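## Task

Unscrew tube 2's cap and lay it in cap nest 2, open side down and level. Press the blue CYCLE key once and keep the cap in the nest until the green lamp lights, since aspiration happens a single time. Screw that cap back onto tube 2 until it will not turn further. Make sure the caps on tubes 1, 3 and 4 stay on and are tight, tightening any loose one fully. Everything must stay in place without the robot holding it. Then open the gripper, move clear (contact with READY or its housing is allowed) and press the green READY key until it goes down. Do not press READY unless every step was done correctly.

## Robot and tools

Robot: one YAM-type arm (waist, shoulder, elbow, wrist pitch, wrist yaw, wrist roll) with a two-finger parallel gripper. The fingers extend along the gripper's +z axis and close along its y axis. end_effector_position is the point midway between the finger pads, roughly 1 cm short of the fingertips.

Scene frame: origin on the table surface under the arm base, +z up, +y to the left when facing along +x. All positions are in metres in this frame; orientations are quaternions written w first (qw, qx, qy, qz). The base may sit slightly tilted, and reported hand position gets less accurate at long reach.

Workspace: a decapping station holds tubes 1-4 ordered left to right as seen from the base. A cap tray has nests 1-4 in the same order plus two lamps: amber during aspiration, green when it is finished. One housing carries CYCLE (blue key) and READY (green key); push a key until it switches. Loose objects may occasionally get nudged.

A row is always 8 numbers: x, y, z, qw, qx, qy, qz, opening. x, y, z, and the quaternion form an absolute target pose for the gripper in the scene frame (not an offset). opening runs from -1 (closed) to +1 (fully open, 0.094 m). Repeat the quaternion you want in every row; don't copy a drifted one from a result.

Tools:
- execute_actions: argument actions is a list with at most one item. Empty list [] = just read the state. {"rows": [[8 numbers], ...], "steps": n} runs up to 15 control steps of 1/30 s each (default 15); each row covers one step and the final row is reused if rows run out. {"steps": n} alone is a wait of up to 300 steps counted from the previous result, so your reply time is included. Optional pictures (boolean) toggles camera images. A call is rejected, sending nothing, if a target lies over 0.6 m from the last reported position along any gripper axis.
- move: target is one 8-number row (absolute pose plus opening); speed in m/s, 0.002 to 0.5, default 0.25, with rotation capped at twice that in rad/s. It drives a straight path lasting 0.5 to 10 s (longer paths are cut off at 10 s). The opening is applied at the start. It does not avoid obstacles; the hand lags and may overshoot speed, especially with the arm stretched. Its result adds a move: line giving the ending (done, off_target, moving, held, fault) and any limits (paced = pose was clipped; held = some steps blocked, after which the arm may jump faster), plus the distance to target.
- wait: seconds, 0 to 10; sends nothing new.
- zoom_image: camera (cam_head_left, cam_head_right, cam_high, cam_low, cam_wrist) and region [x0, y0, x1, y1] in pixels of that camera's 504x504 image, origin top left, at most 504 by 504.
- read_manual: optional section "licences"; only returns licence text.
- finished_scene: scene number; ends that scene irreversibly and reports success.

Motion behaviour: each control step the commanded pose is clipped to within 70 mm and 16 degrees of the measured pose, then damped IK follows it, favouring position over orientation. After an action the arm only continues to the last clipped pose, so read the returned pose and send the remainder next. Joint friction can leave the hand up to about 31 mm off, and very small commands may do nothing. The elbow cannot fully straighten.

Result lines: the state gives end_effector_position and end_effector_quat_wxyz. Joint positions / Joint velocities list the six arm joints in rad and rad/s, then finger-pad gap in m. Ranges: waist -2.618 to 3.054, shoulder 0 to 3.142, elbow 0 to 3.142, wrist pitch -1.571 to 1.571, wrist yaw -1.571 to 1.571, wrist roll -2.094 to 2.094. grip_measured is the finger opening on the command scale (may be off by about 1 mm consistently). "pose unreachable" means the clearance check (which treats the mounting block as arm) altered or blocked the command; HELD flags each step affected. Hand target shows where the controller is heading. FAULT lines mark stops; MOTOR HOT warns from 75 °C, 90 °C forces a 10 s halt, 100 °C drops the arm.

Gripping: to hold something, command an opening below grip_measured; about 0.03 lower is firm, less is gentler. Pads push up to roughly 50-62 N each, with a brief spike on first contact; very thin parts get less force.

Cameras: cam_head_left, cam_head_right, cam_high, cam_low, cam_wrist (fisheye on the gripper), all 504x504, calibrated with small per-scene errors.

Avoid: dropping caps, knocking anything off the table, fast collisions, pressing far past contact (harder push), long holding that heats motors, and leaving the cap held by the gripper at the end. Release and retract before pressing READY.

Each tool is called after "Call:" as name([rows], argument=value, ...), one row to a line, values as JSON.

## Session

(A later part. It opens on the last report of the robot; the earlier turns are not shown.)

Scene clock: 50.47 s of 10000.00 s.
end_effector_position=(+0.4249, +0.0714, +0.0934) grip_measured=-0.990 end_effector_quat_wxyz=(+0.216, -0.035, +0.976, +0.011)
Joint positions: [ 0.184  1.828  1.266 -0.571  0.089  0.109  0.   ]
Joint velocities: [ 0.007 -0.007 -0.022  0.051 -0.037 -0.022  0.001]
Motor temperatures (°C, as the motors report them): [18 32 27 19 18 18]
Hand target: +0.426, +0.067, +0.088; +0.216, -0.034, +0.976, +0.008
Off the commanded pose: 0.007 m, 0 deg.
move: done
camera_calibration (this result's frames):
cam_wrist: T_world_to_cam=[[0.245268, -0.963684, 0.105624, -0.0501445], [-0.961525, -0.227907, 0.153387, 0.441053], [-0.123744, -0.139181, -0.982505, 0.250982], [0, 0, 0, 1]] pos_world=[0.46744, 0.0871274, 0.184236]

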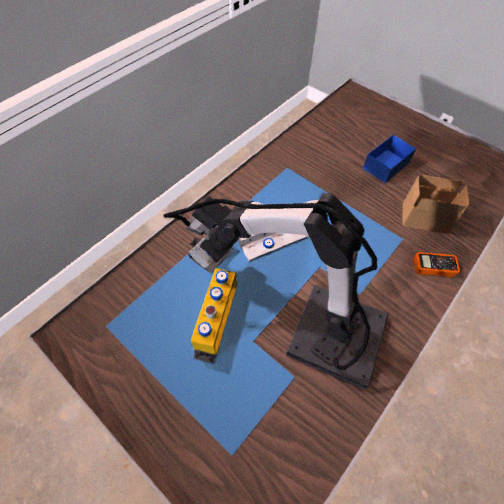

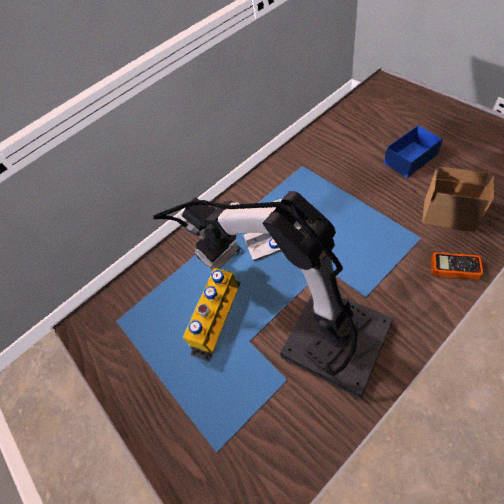

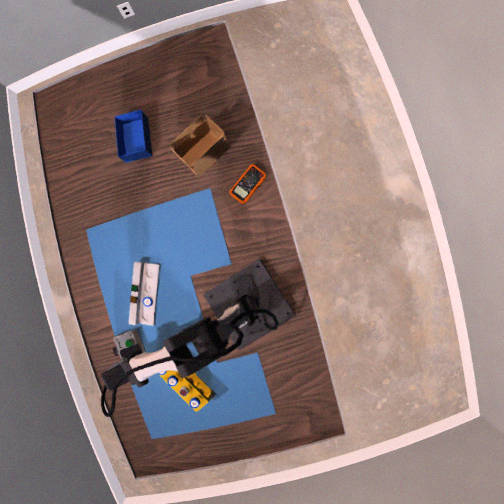

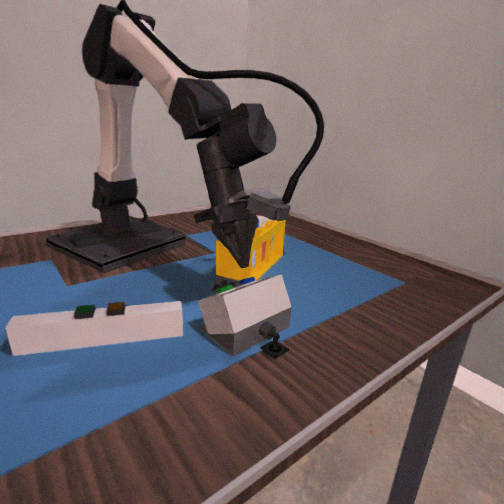

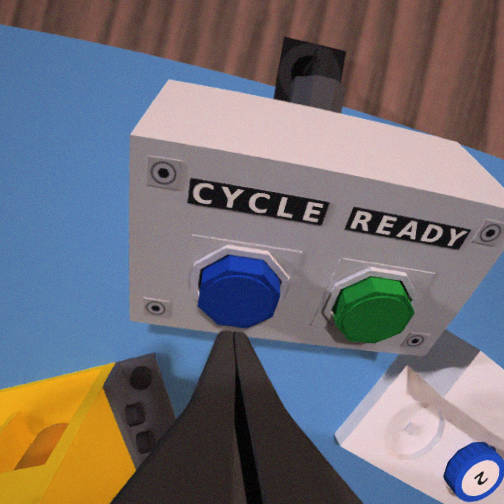

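Call:
move(target=[0.441,0.069,0.057,0.2163,-0.0341,0.9757,0.0076,-1], speed=0.03)

Call:
move(target=[0.40,0.068,0.15,0.2163,-0.0341,0.9757,0.0076,-1], speed=0.2)

Call:
move(target=[0.331,0.1277,0.14,0,-0.707,0.707,0,0.05], speed=0.4)

Scene clock: 53.80 s of 10000.00 s.
end_effector_position=(+0.4362, +0.0740, +0.0738) grip_measured=-0.990 end_effector_quat_wxyz=(+0.218, -0.035, +0.975, +0.011)
Joint positions: [ 0.182  1.892  1.266 -0.502  0.087  0.105  0.   ]
Joint velocities: [-0.002  0.002  0.022 -0.095  0.051 -0.081 -0.   ]
Motor temperatures (°C, as the motors report them): [18 32 27 19 18 18]
Hand target: +0.439, +0.069, +0.057; +0.216, -0.034, +0.976, +0.008
Off the commanded pose: 0.018 m, 0 deg.
move: off_target
camera_calibration (this result's frames):
cam_wrist: T_world_to_cam=[[0.24675, -0.96326, 0.106038, -0.0490527], [-0.961713, -0.229939, 0.149117, 0.456008], [-0.119256, -0.138772, -0.983118, 0.231562], [0, 0, 0, 1]] pos_world=[0.478268, 0.0897378, 0.164856]

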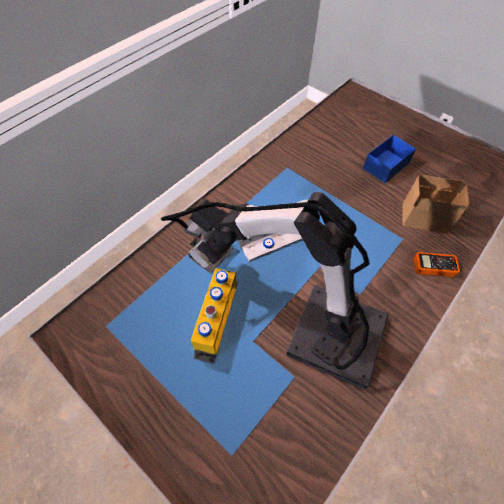

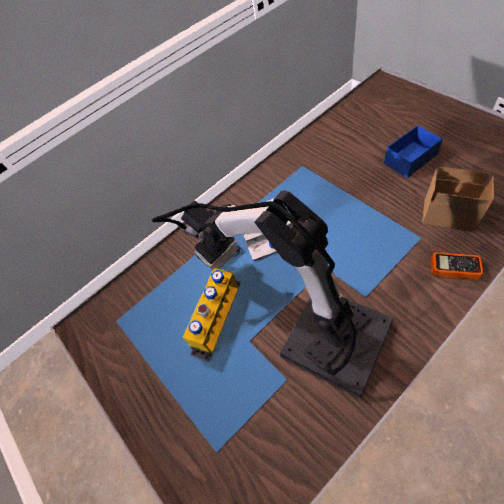

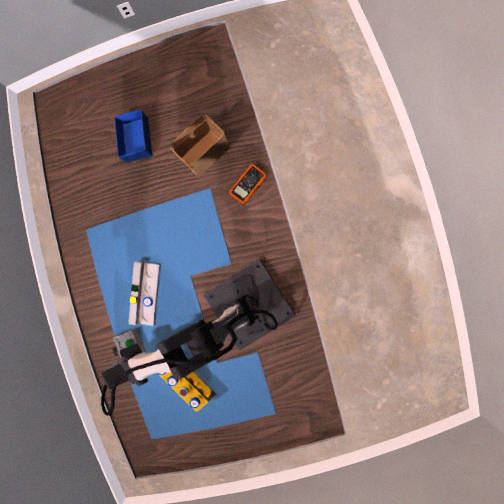

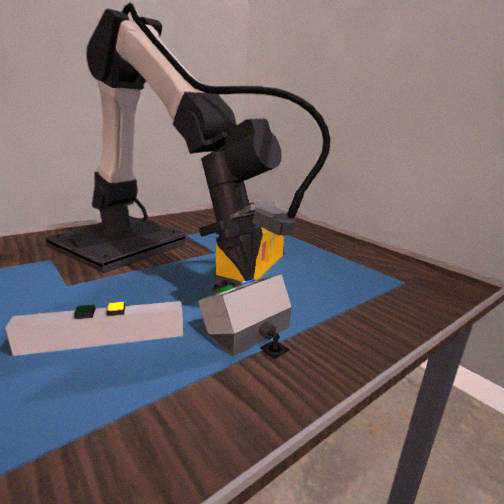

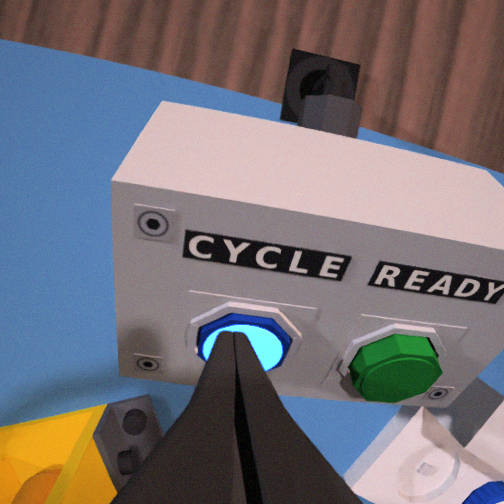

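Scene clock: 54.90 s of 10000.00 s.
end_effector_position=(+0.4007, +0.0659, +0.1440) grip_measured=-0.990 end_effector_quat_wxyz=(+0.211, -0.036, +0.977, +0.008)
Joint positions: [ 0.19   1.7    1.322 -0.767  0.094  0.111  0.   ]
Joint velocities: [-0.012 -0.017 -0.017 -0.022 -0.066 -0.022 -0.001]
Motor temperatures (°C, as the motors report them): [18 32 27 19 18 18]
Hand target: +0.401, +0.068, +0.150; +0.216, -0.034, +0.976, +0.008
Off the commanded pose: 0.006 m, 1 deg.
move: done
camera_calibration (this result's frames):
cam_wrist: T_world_to_cam=[[0.249021, -0.962361, 0.108855, -0.0569497], [-0.95928, -0.229618, 0.164494, 0.406355], [-0.133307, -0.145385, -0.980353, 0.300924], [0, 0, 0, 1]] pos_world=[0.444106, 0.08225, 0.234369]

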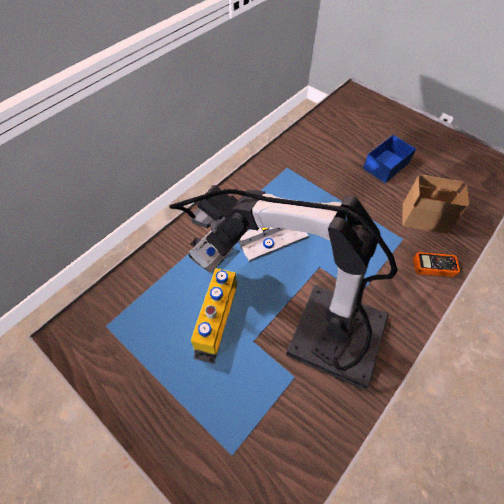

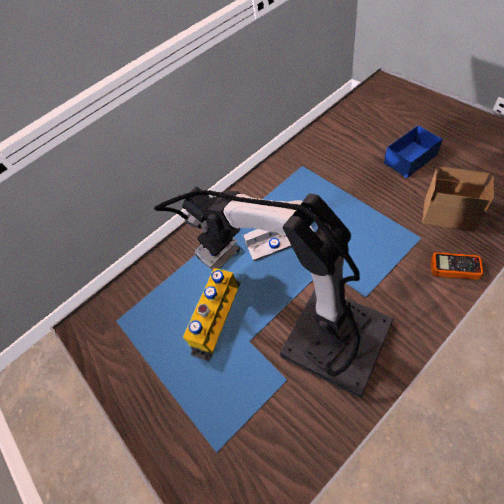

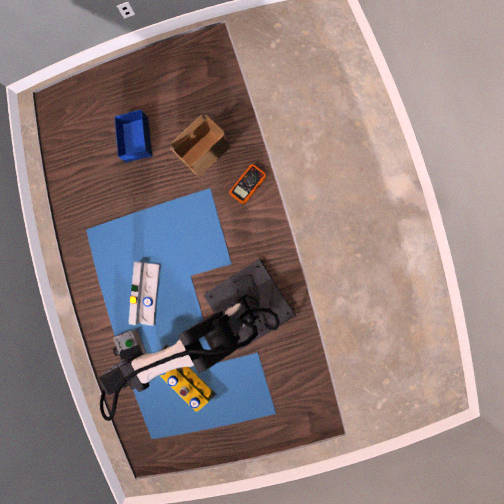

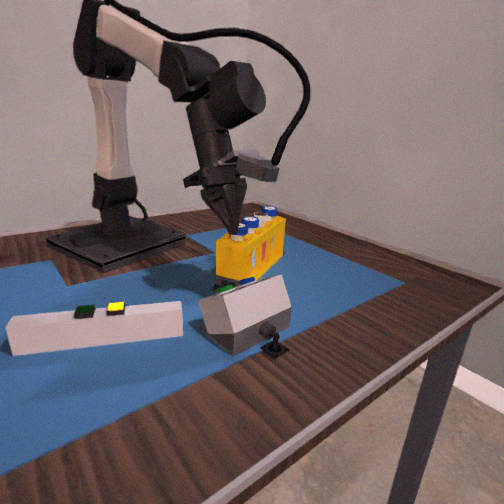

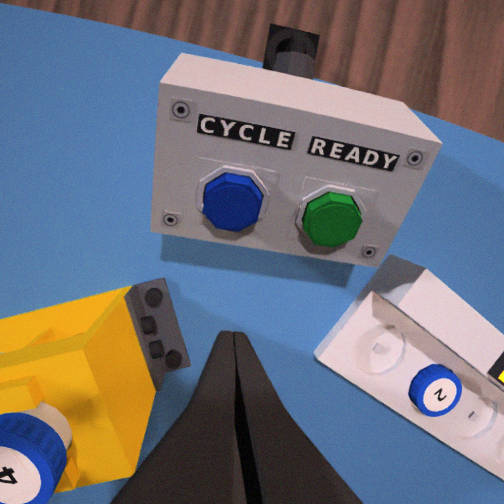

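Scene clock: 57.47 s of 10000.00 s.
end_effector_position=(+0.3293, +0.1256, +0.1405) grip_measured=+0.048 end_effector_quat_wxyz=(-0.005, +0.699, -0.715, -0.000)
Joint positions: [ 0.371  1.877  1.602 -1.292  0.037 -1.155  0.049]
Joint velocities: [ 0.007 -0.002  0.012  0.007  0.022  0.037  0.001]
Motor temperatures (°C, as the motors report them): [18 32 27 19 18 18]
Hand target: +0.330, +0.127, +0.140; +0.001, +0.706, -0.708, +0.001
Off the commanded pose: 0.003 m, 1 deg.
move: done
camera_calibration (this result's frames):
cam_wrist: T_world_to_cam=[[0.982199, 0.184679, 0.0343231, -0.35632], [0.136162, -0.82586, 0.547189, 0.0125038], [0.129401, -0.532775, -0.836305, 0.238521], [0, 0, 0, 1]] pos_world=[0.31741, 0.20321, 0.204865]

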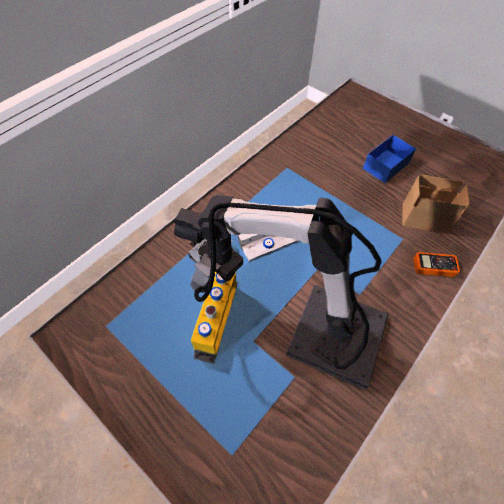

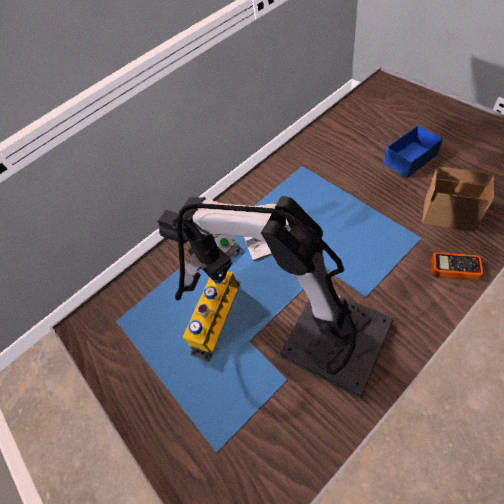

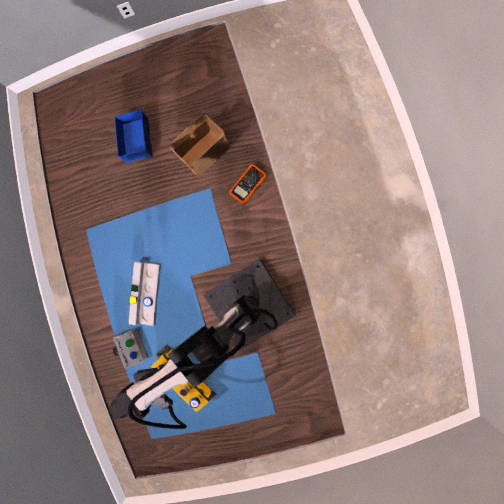

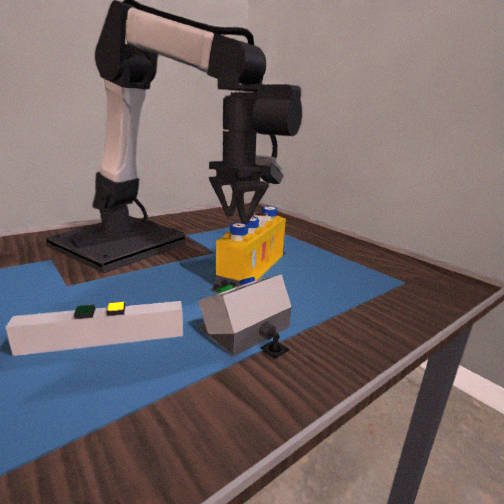

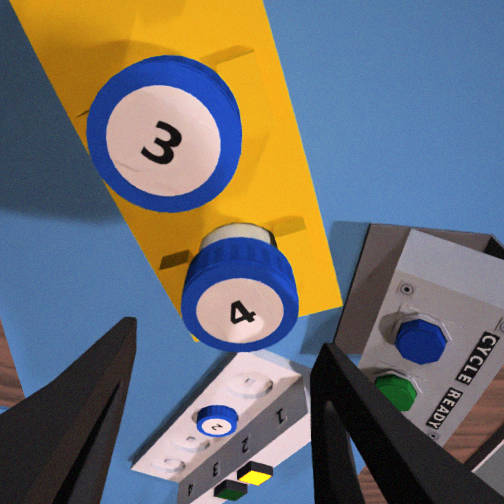

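Call:
move(target=[0.3325,0.130,0.109,0,-0.707,0.707,0,0.05], speed=0.06)

Call:
execute_actions([
  {"rows":[[0.332,0.128,0.113,0,-0.707,0.707,0,-0.36]]},
], pictures=false)

Call:
execute_actions([
  {"rows":[[0.332,0.128,0.113,0,-0.574,0.819,0,-0.36]]},
])

Scene clock: 59.63 s of 10000.00 s.
end_effector_position=(+0.3324, +0.1279, +0.1154) grip_measured=+0.048 end_effector_quat_wxyz=(-0.004, +0.701, -0.713, -0.000)
Joint positions: [ 0.371  1.901  1.534 -1.202  0.037 -1.159  0.049]
Joint velocities: [ 0.007  0.012 -0.022 -0.007 -0.051 -0.037 -0.001]
Motor temperatures (°C, as the motors report them): [18 32 27 19 18 18]
Hand target: +0.332, +0.130, +0.109; -0.000, +0.707, -0.707, +0.000
Off the commanded pose: 0.007 m, 1 deg.
move: done
camera_calibration (this result's frames):
cam_wrist: T_world_to_cam=[[0.981455, 0.188909, 0.0325574, -0.359054], [0.140555, -0.824662, 0.547884, 0.0260738], [0.130349, -0.533148, -0.83592, 0.218011], [0, 0, 0, 1]] pos_world=[0.320313, 0.205563, 0.179645]

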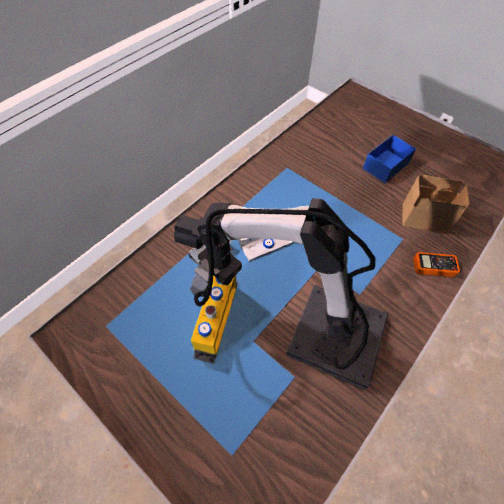

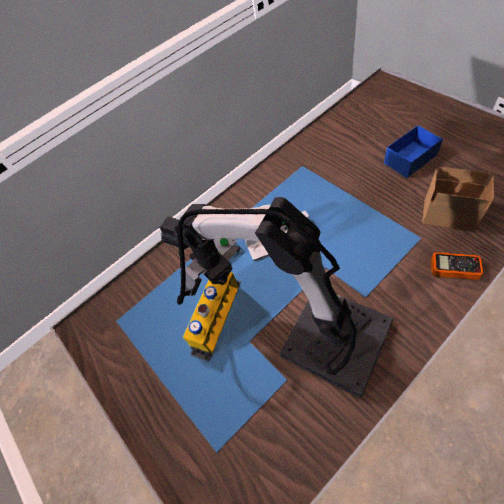

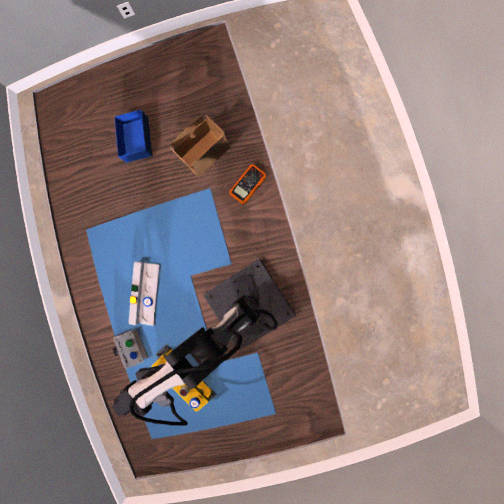

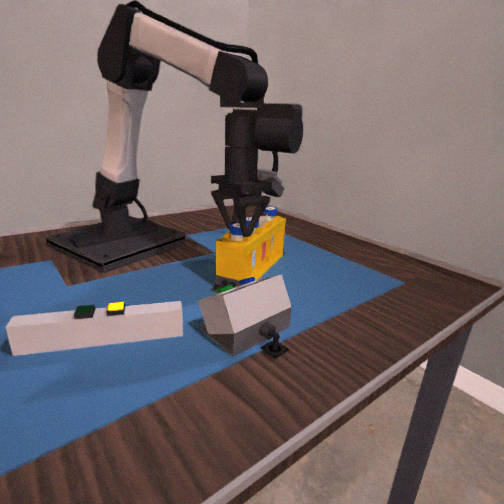

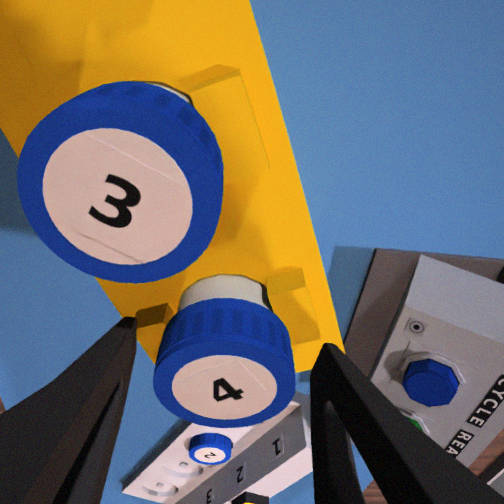

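Scene clock: 60.13 s of 10000.00 s.
end_effector_position=(+0.3318, +0.1279, +0.1154) grip_measured=-0.309 end_effector_quat_wxyz=(-0.003, +0.702, -0.712, -0.001)
Joint positions: [ 0.371  1.901  1.534 -1.204  0.036 -1.162  0.032]
Joint velocities: [ 0.017 -0.012 -0.012  0.007  0.037 -0.007 -0.001]
Motor temperatures (°C, as the motors report them): [18 32 27 19 18 18]
Hand target: +0.332, +0.128, +0.113; +0.000, +0.707, -0.707, +0.000
Off the commanded pose: 0.002 m, 1 deg.
Steps of this call (steps 1 to 15: all 15 steps of this action). Readings (end_effector_position):
1: (+0.3324, +0.1279, +0.1154)
2: (+0.3318, +0.1279, +0.1154)
4: (+0.3318, +0.1279, +0.1154)
8: (+0.3318, +0.1279, +0.1154)
15: the state above

Scene clock: 60.63 s of 10000.00 s.
end_effector_position=(+0.3318, +0.1278, +0.1154) grip_measured=-0.309 end_effector_quat_wxyz=(+0.003, -0.611, +0.792, +0.001)
Joint positions: [ 0.371  1.901  1.534 -1.204  0.036 -0.92   0.032]
Joint velocities: [ 0.012 -0.012 -0.012  0.081  0.007 -0.037 -0.001]
Motor temperatures (°C, as the motors report them): [18 32 27 19 18 18]
Hand target: +0.332, +0.128, +0.113; +0.000, -0.575, +0.818, +0.001
Off the commanded pose: 0.002 m, 5 deg.
Steps of this call (steps 1 to 15: all 15 steps of this action). Readings (end_effector_position):
1: (+0.3318, +0.1279, +0.1154)
2: (+0.3318, +0.1279, +0.1154)
4: (+0.3318, +0.1279, +0.1154)
8: (+0.3318, +0.1279, +0.1154)
15: the state above
camera_calibration (this result's frames):
cam_wrist: T_world_to_cam=[[0.998401, -0.0485388, 0.0289636, -0.333341], [-0.0564737, -0.835109, 0.547178, 0.0928751], [-0.00237162, -0.547939, -0.836515, 0.264034], [0, 0, 0, 1]] pos_world=[0.338679, 0.206055, 0.179704]

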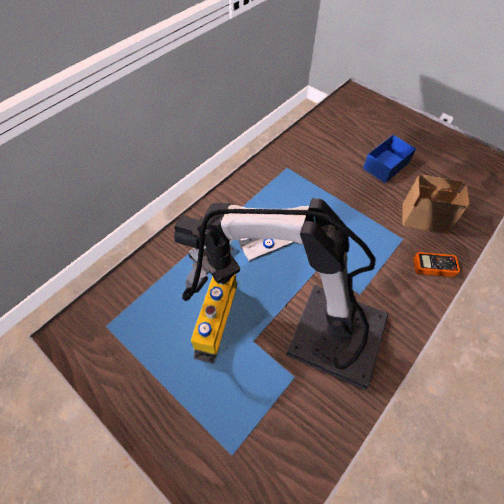

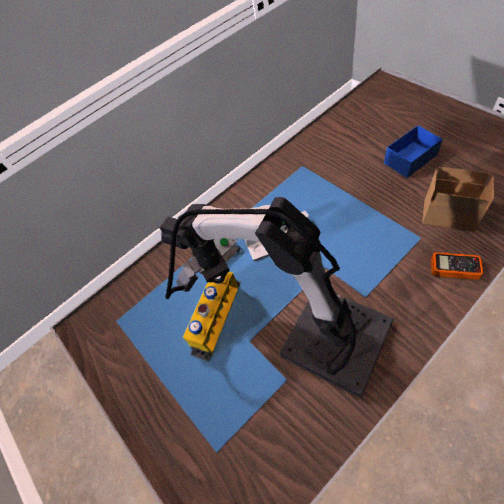

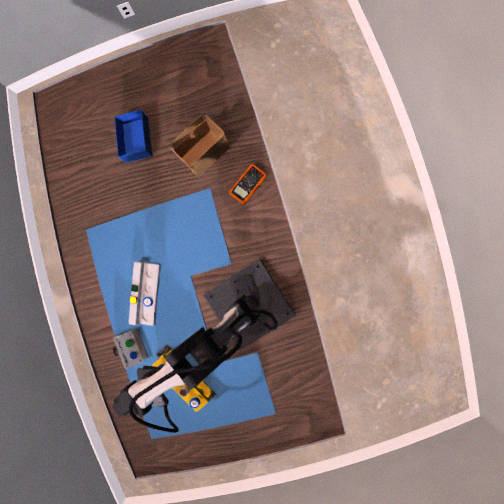

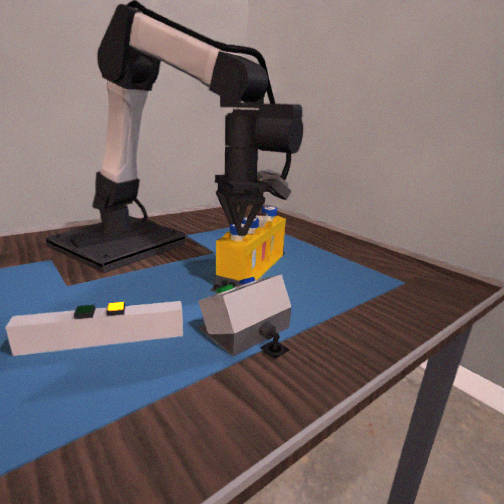

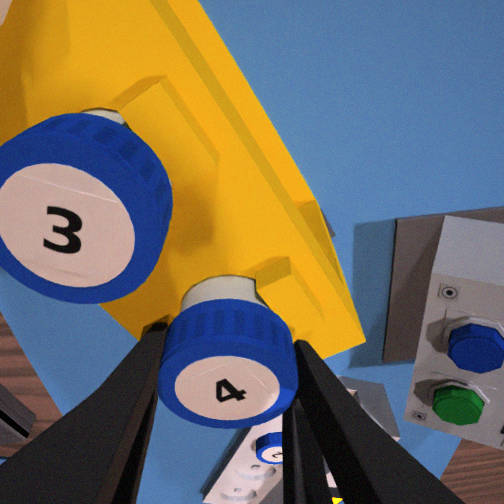

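Tight. Cap 3 at (.3069,.174), cap 1 at (.2571,.2662).

Call:
execute_actions([
  {"rows":[[0.332,0.128,0.115,0,-0.611,0.792,0,0.05]],"steps":10},
], pictures=false)

Call:
move(target=[0.332,0.128,0.148,0,-0.66,0.751,0,0.05], speed=0.2)

Call:
move(target=[0.306,0.174,0.141,0,-0.766,0.643,0,0.05], speed=0.2)

Call:
move(target=[0.3069,0.175,0.109,0,-0.766,0.643,0,0.05], speed=0.06)

Call:
execute_actions([
  {"rows":[[0.3069,0.174,0.113,0,-0.766,0.643,0,-0.36]]},
], pictures=false)

Call:
execute_actions([
  {"rows":[[0.3069,0.174,0.113,0,-0.643,0.766,0,-0.36]]},
], pictures=false)

Scene clock: 62.47 s of 10000.00 s.
end_effector_position=(+0.3318, +0.1277, +0.1154) grip_measured=+0.048 end_effector_quat_wxyz=(+0.002, -0.612, +0.791, +0.001)
Joint positions: [ 0.371  1.901  1.534 -1.204  0.037 -0.922  0.049]
Joint velocities: [ 0.007 -0.002 -0.012 -0.022 -0.007  0.022 -0.   ]
Motor temperatures (°C, as the motors report them): [18 32 27 19 18 18]
Hand target: +0.332, +0.128, +0.115; +0.000, -0.611, +0.792, +0.000
Off the commanded pose: 0.001 m, 0 deg.
Steps of this call (steps 1 to 45: nothing new was sent; steps 46 to 55: all 10 steps of this action). Readings (end_effector_position):
46: (+0.3318, +0.1278, +0.1154)
47: (+0.3318, +0.1277, +0.1154)
49: (+0.3318, +0.1277, +0.1154)
53: (+0.3318, +0.1277, +0.1154)
55: the state above

Scene clock: 63.67 s of 10000.00 s.
end_effector_position=(+0.3319, +0.1266, +0.1432) grip_measured=+0.048 end_effector_quat_wxyz=(-0.002, -0.654, +0.757, +0.002)
Joint positions: [ 0.371  1.901  1.645 -1.324  0.037 -1.03   0.049]
Joint velocities: [-0.012 -0.007  0.012  0.007 -0.007 -0.007  0.001]
Motor temperatures (°C, as the motors report them): [18 32 28 19 18 18]
Hand target: +0.332, +0.128, +0.148; +0.000, -0.660, +0.751, -0.000
Off the commanded pose: 0.005 m, 1 deg.
move: done
camera_calibration (this result's frames):
cam_wrist: T_world_to_cam=[[0.997897, 0.0613125, 0.0210178, -0.346913], [0.039653, -0.83402, 0.550308, 0.0441365], [0.05127, -0.548317, -0.834697, 0.268596], [0, 0, 0, 1]] pos_world=[0.330662, 0.205357, 0.207199]

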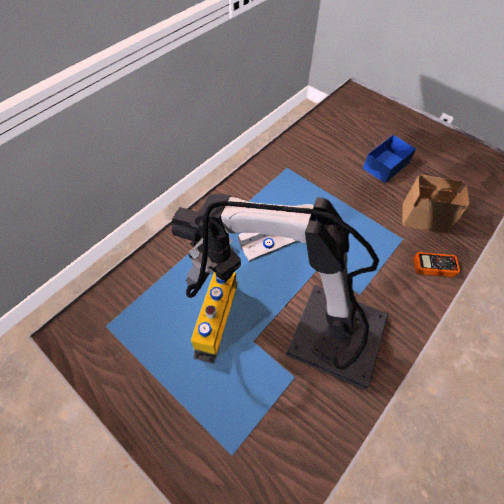

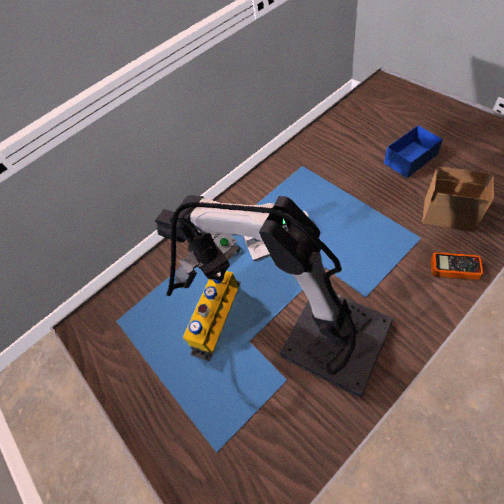

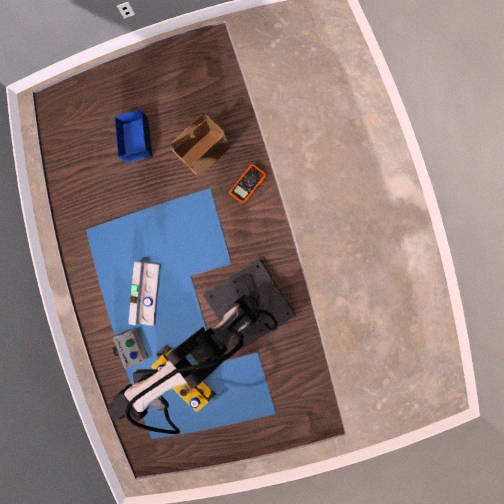

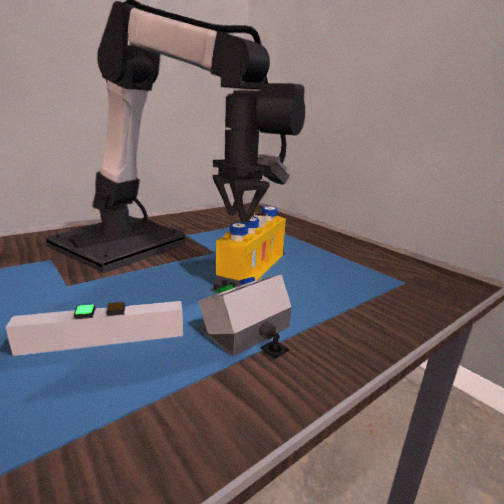

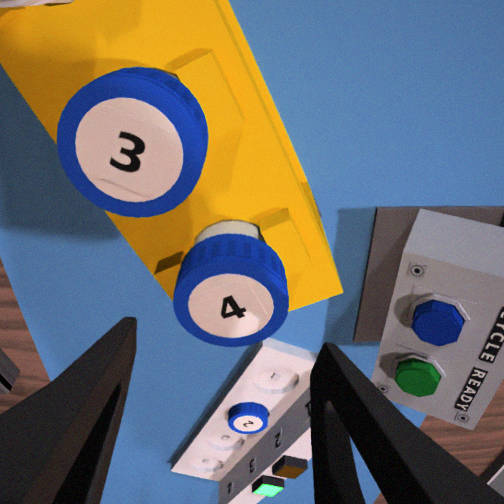

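Scene clock: 64.87 s of 10000.00 s.
end_effector_position=(+0.3057, +0.1732, +0.1412) grip_measured=+0.048 end_effector_quat_wxyz=(+0.005, +0.760, -0.649, -0.003)
Joint positions: [ 0.522  1.901  1.628 -1.32   0.037 -1.181  0.049]
Joint velocities: [ 0.012 -0.017 -0.007 -0.037 -0.037  0.051  0.   ]
Motor temperatures (°C, as the motors report them): [18 32 28 19 18 18]
Hand target: +0.305, +0.174, +0.141; +0.001, +0.766, -0.643, +0.001
Off the commanded pose: 0.001 m, 1 deg.
move: done
camera_calibration (this result's frames):
cam_wrist: T_world_to_cam=[[0.934136, 0.35661, 0.0147759, -0.354265], [0.289783, -0.781949, 0.551889, -0.000551351], [0.208363, -0.511258, -0.833787, 0.239295], [0, 0, 0, 1]] pos_world=[0.281232, 0.248245, 0.20506]

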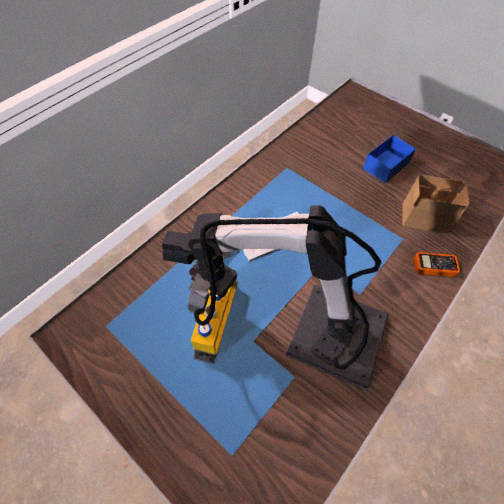

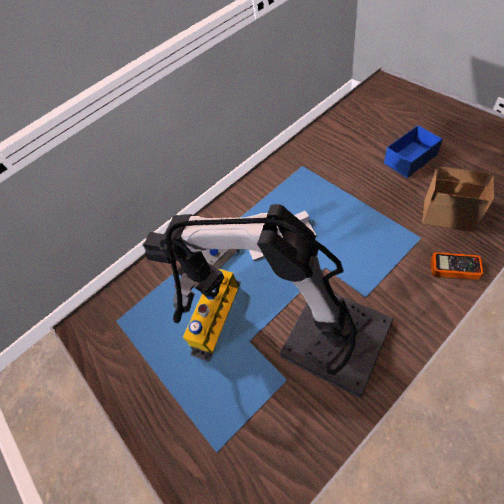

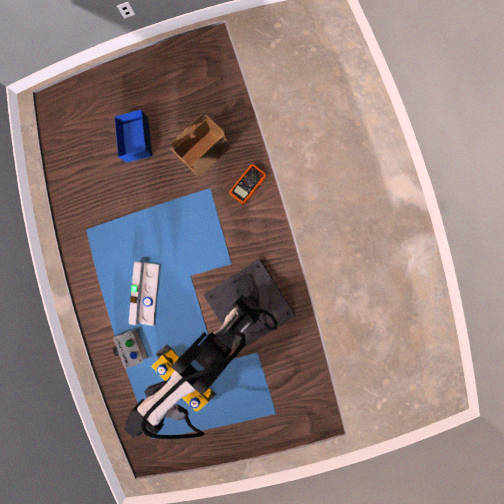

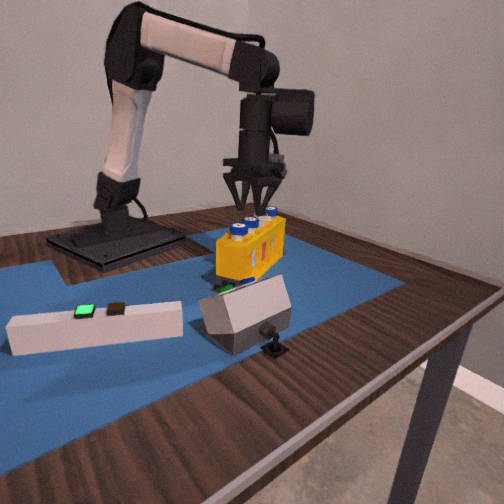

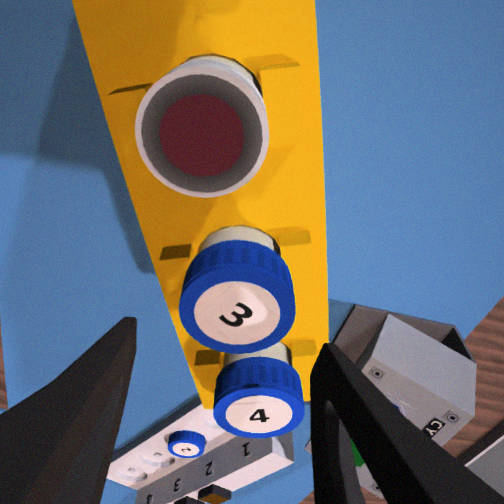

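Scene clock: 65.87 s of 10000.00 s.
end_effector_position=(+0.3062, +0.1748, +0.1139) grip_measured=+0.048 end_effector_quat_wxyz=(-0.001, +0.763, -0.647, -0.001)
Joint positions: [ 0.522  1.901  1.52  -1.198  0.037 -1.188  0.049]
Joint velocities: [-0.007  0.002 -0.002  0.037  0.037 -0.037 -0.   ]
Motor temperatures (°C, as the motors report them): [18 32 28 19 18 18]
Hand target: +0.306, +0.175, +0.109; +0.000, +0.766, -0.643, -0.000
Off the commanded pose: 0.005 m, 1 deg.
move: done
camera_calibration (this result's frames):
cam_wrist: T_world_to_cam=[[0.931609, 0.36236, 0.0282853, -0.356692], [0.288283, -0.784067, 0.549666, 0.0166914], [0.221354, -0.503919, -0.834906, 0.212074], [0, 0, 0, 1]] pos_world=[0.280542, 0.249206, 0.177976]

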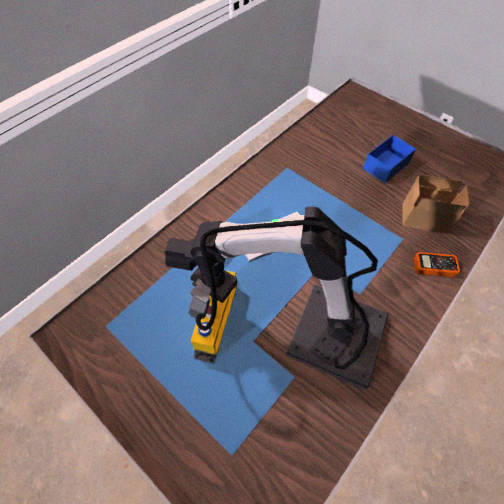

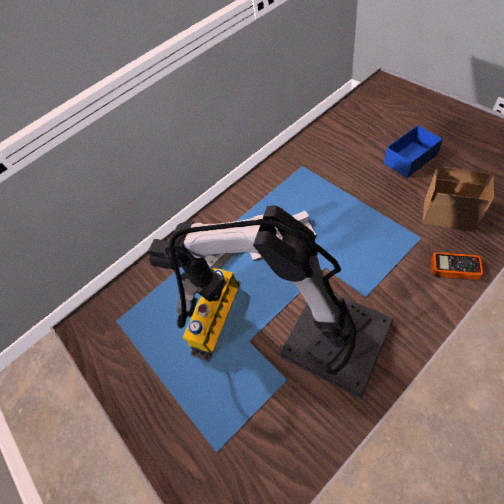

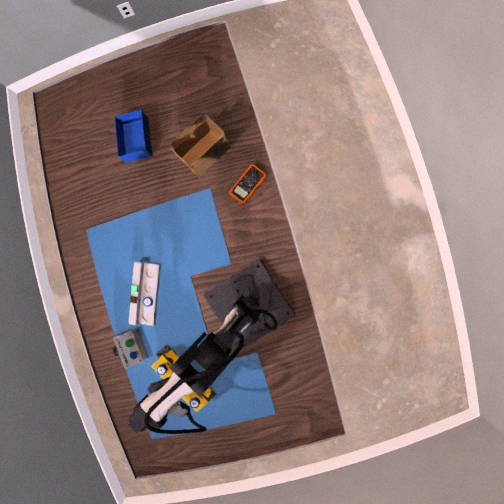

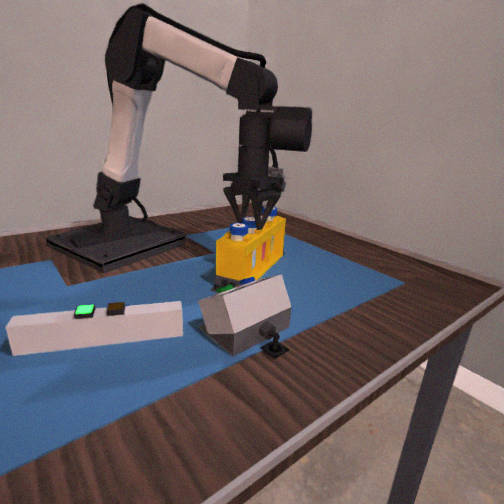

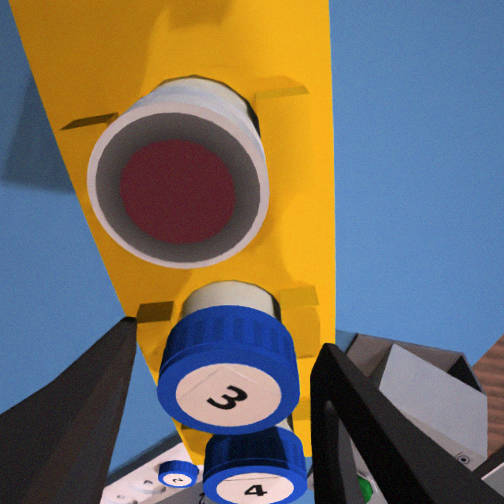

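Scene clock: 66.37 s of 10000.00 s.
end_effector_position=(+0.3067, +0.1748, +0.1139) grip_measured=-0.314 end_effector_quat_wxyz=(-0.002, +0.763, -0.646, +0.000)
Joint positions: [ 0.522  1.901  1.52  -1.196  0.038 -1.19   0.032]
Joint velocities: [ 0.007 -0.017  0.012  0.037 -0.022  0.007 -0.001]
Motor temperatures (°C, as the motors report them): [18 32 28 19 18 18]
Hand target: +0.307, +0.174, +0.113; -0.000, +0.766, -0.643, +0.000
Off the commanded pose: 0.001 m, 1 deg.
Steps of this call (steps 1 to 15: all 15 steps of this action). Readings (end_effector_position):
1: (+0.3062, +0.1748, +0.1139)
2: (+0.3067, +0.1749, +0.1139)
4: (+0.3067, +0.1748, +0.1139)
8: (+0.3067, +0.1748, +0.1139)
15: the state above

Scene clock: 66.87 s of 10000.00 s.
end_effector_position=(+0.3068, +0.1748, +0.1139) grip_measured=-0.315 end_effector_quat_wxyz=(-0.002, +0.679, -0.734, +0.000)
Joint positions: [ 0.522  1.901  1.52  -1.196  0.039 -0.946  0.032]
Joint velocities: [ 0.022 -0.012  0.002 -0.037 -0.066 -0.007 -0.   ]
Motor temperatures (°C, as the motors report them): [18 33 28 19 18 18]
Hand target: +0.307, +0.174, +0.113; -0.000, +0.644, -0.765, -0.001
Off the commanded pose: 0.001 m, 5 deg.
Steps of this call (steps 1 to 15: all 15 steps of this action). Readings (end_effector_position):
1: (+0.3067, +0.1748, +0.1139)
2: (+0.3067, +0.1749, +0.1139)
4: (+0.3067, +0.1749, +0.1139)
8: (+0.3068, +0.1748, +0.1139)
15: the state above


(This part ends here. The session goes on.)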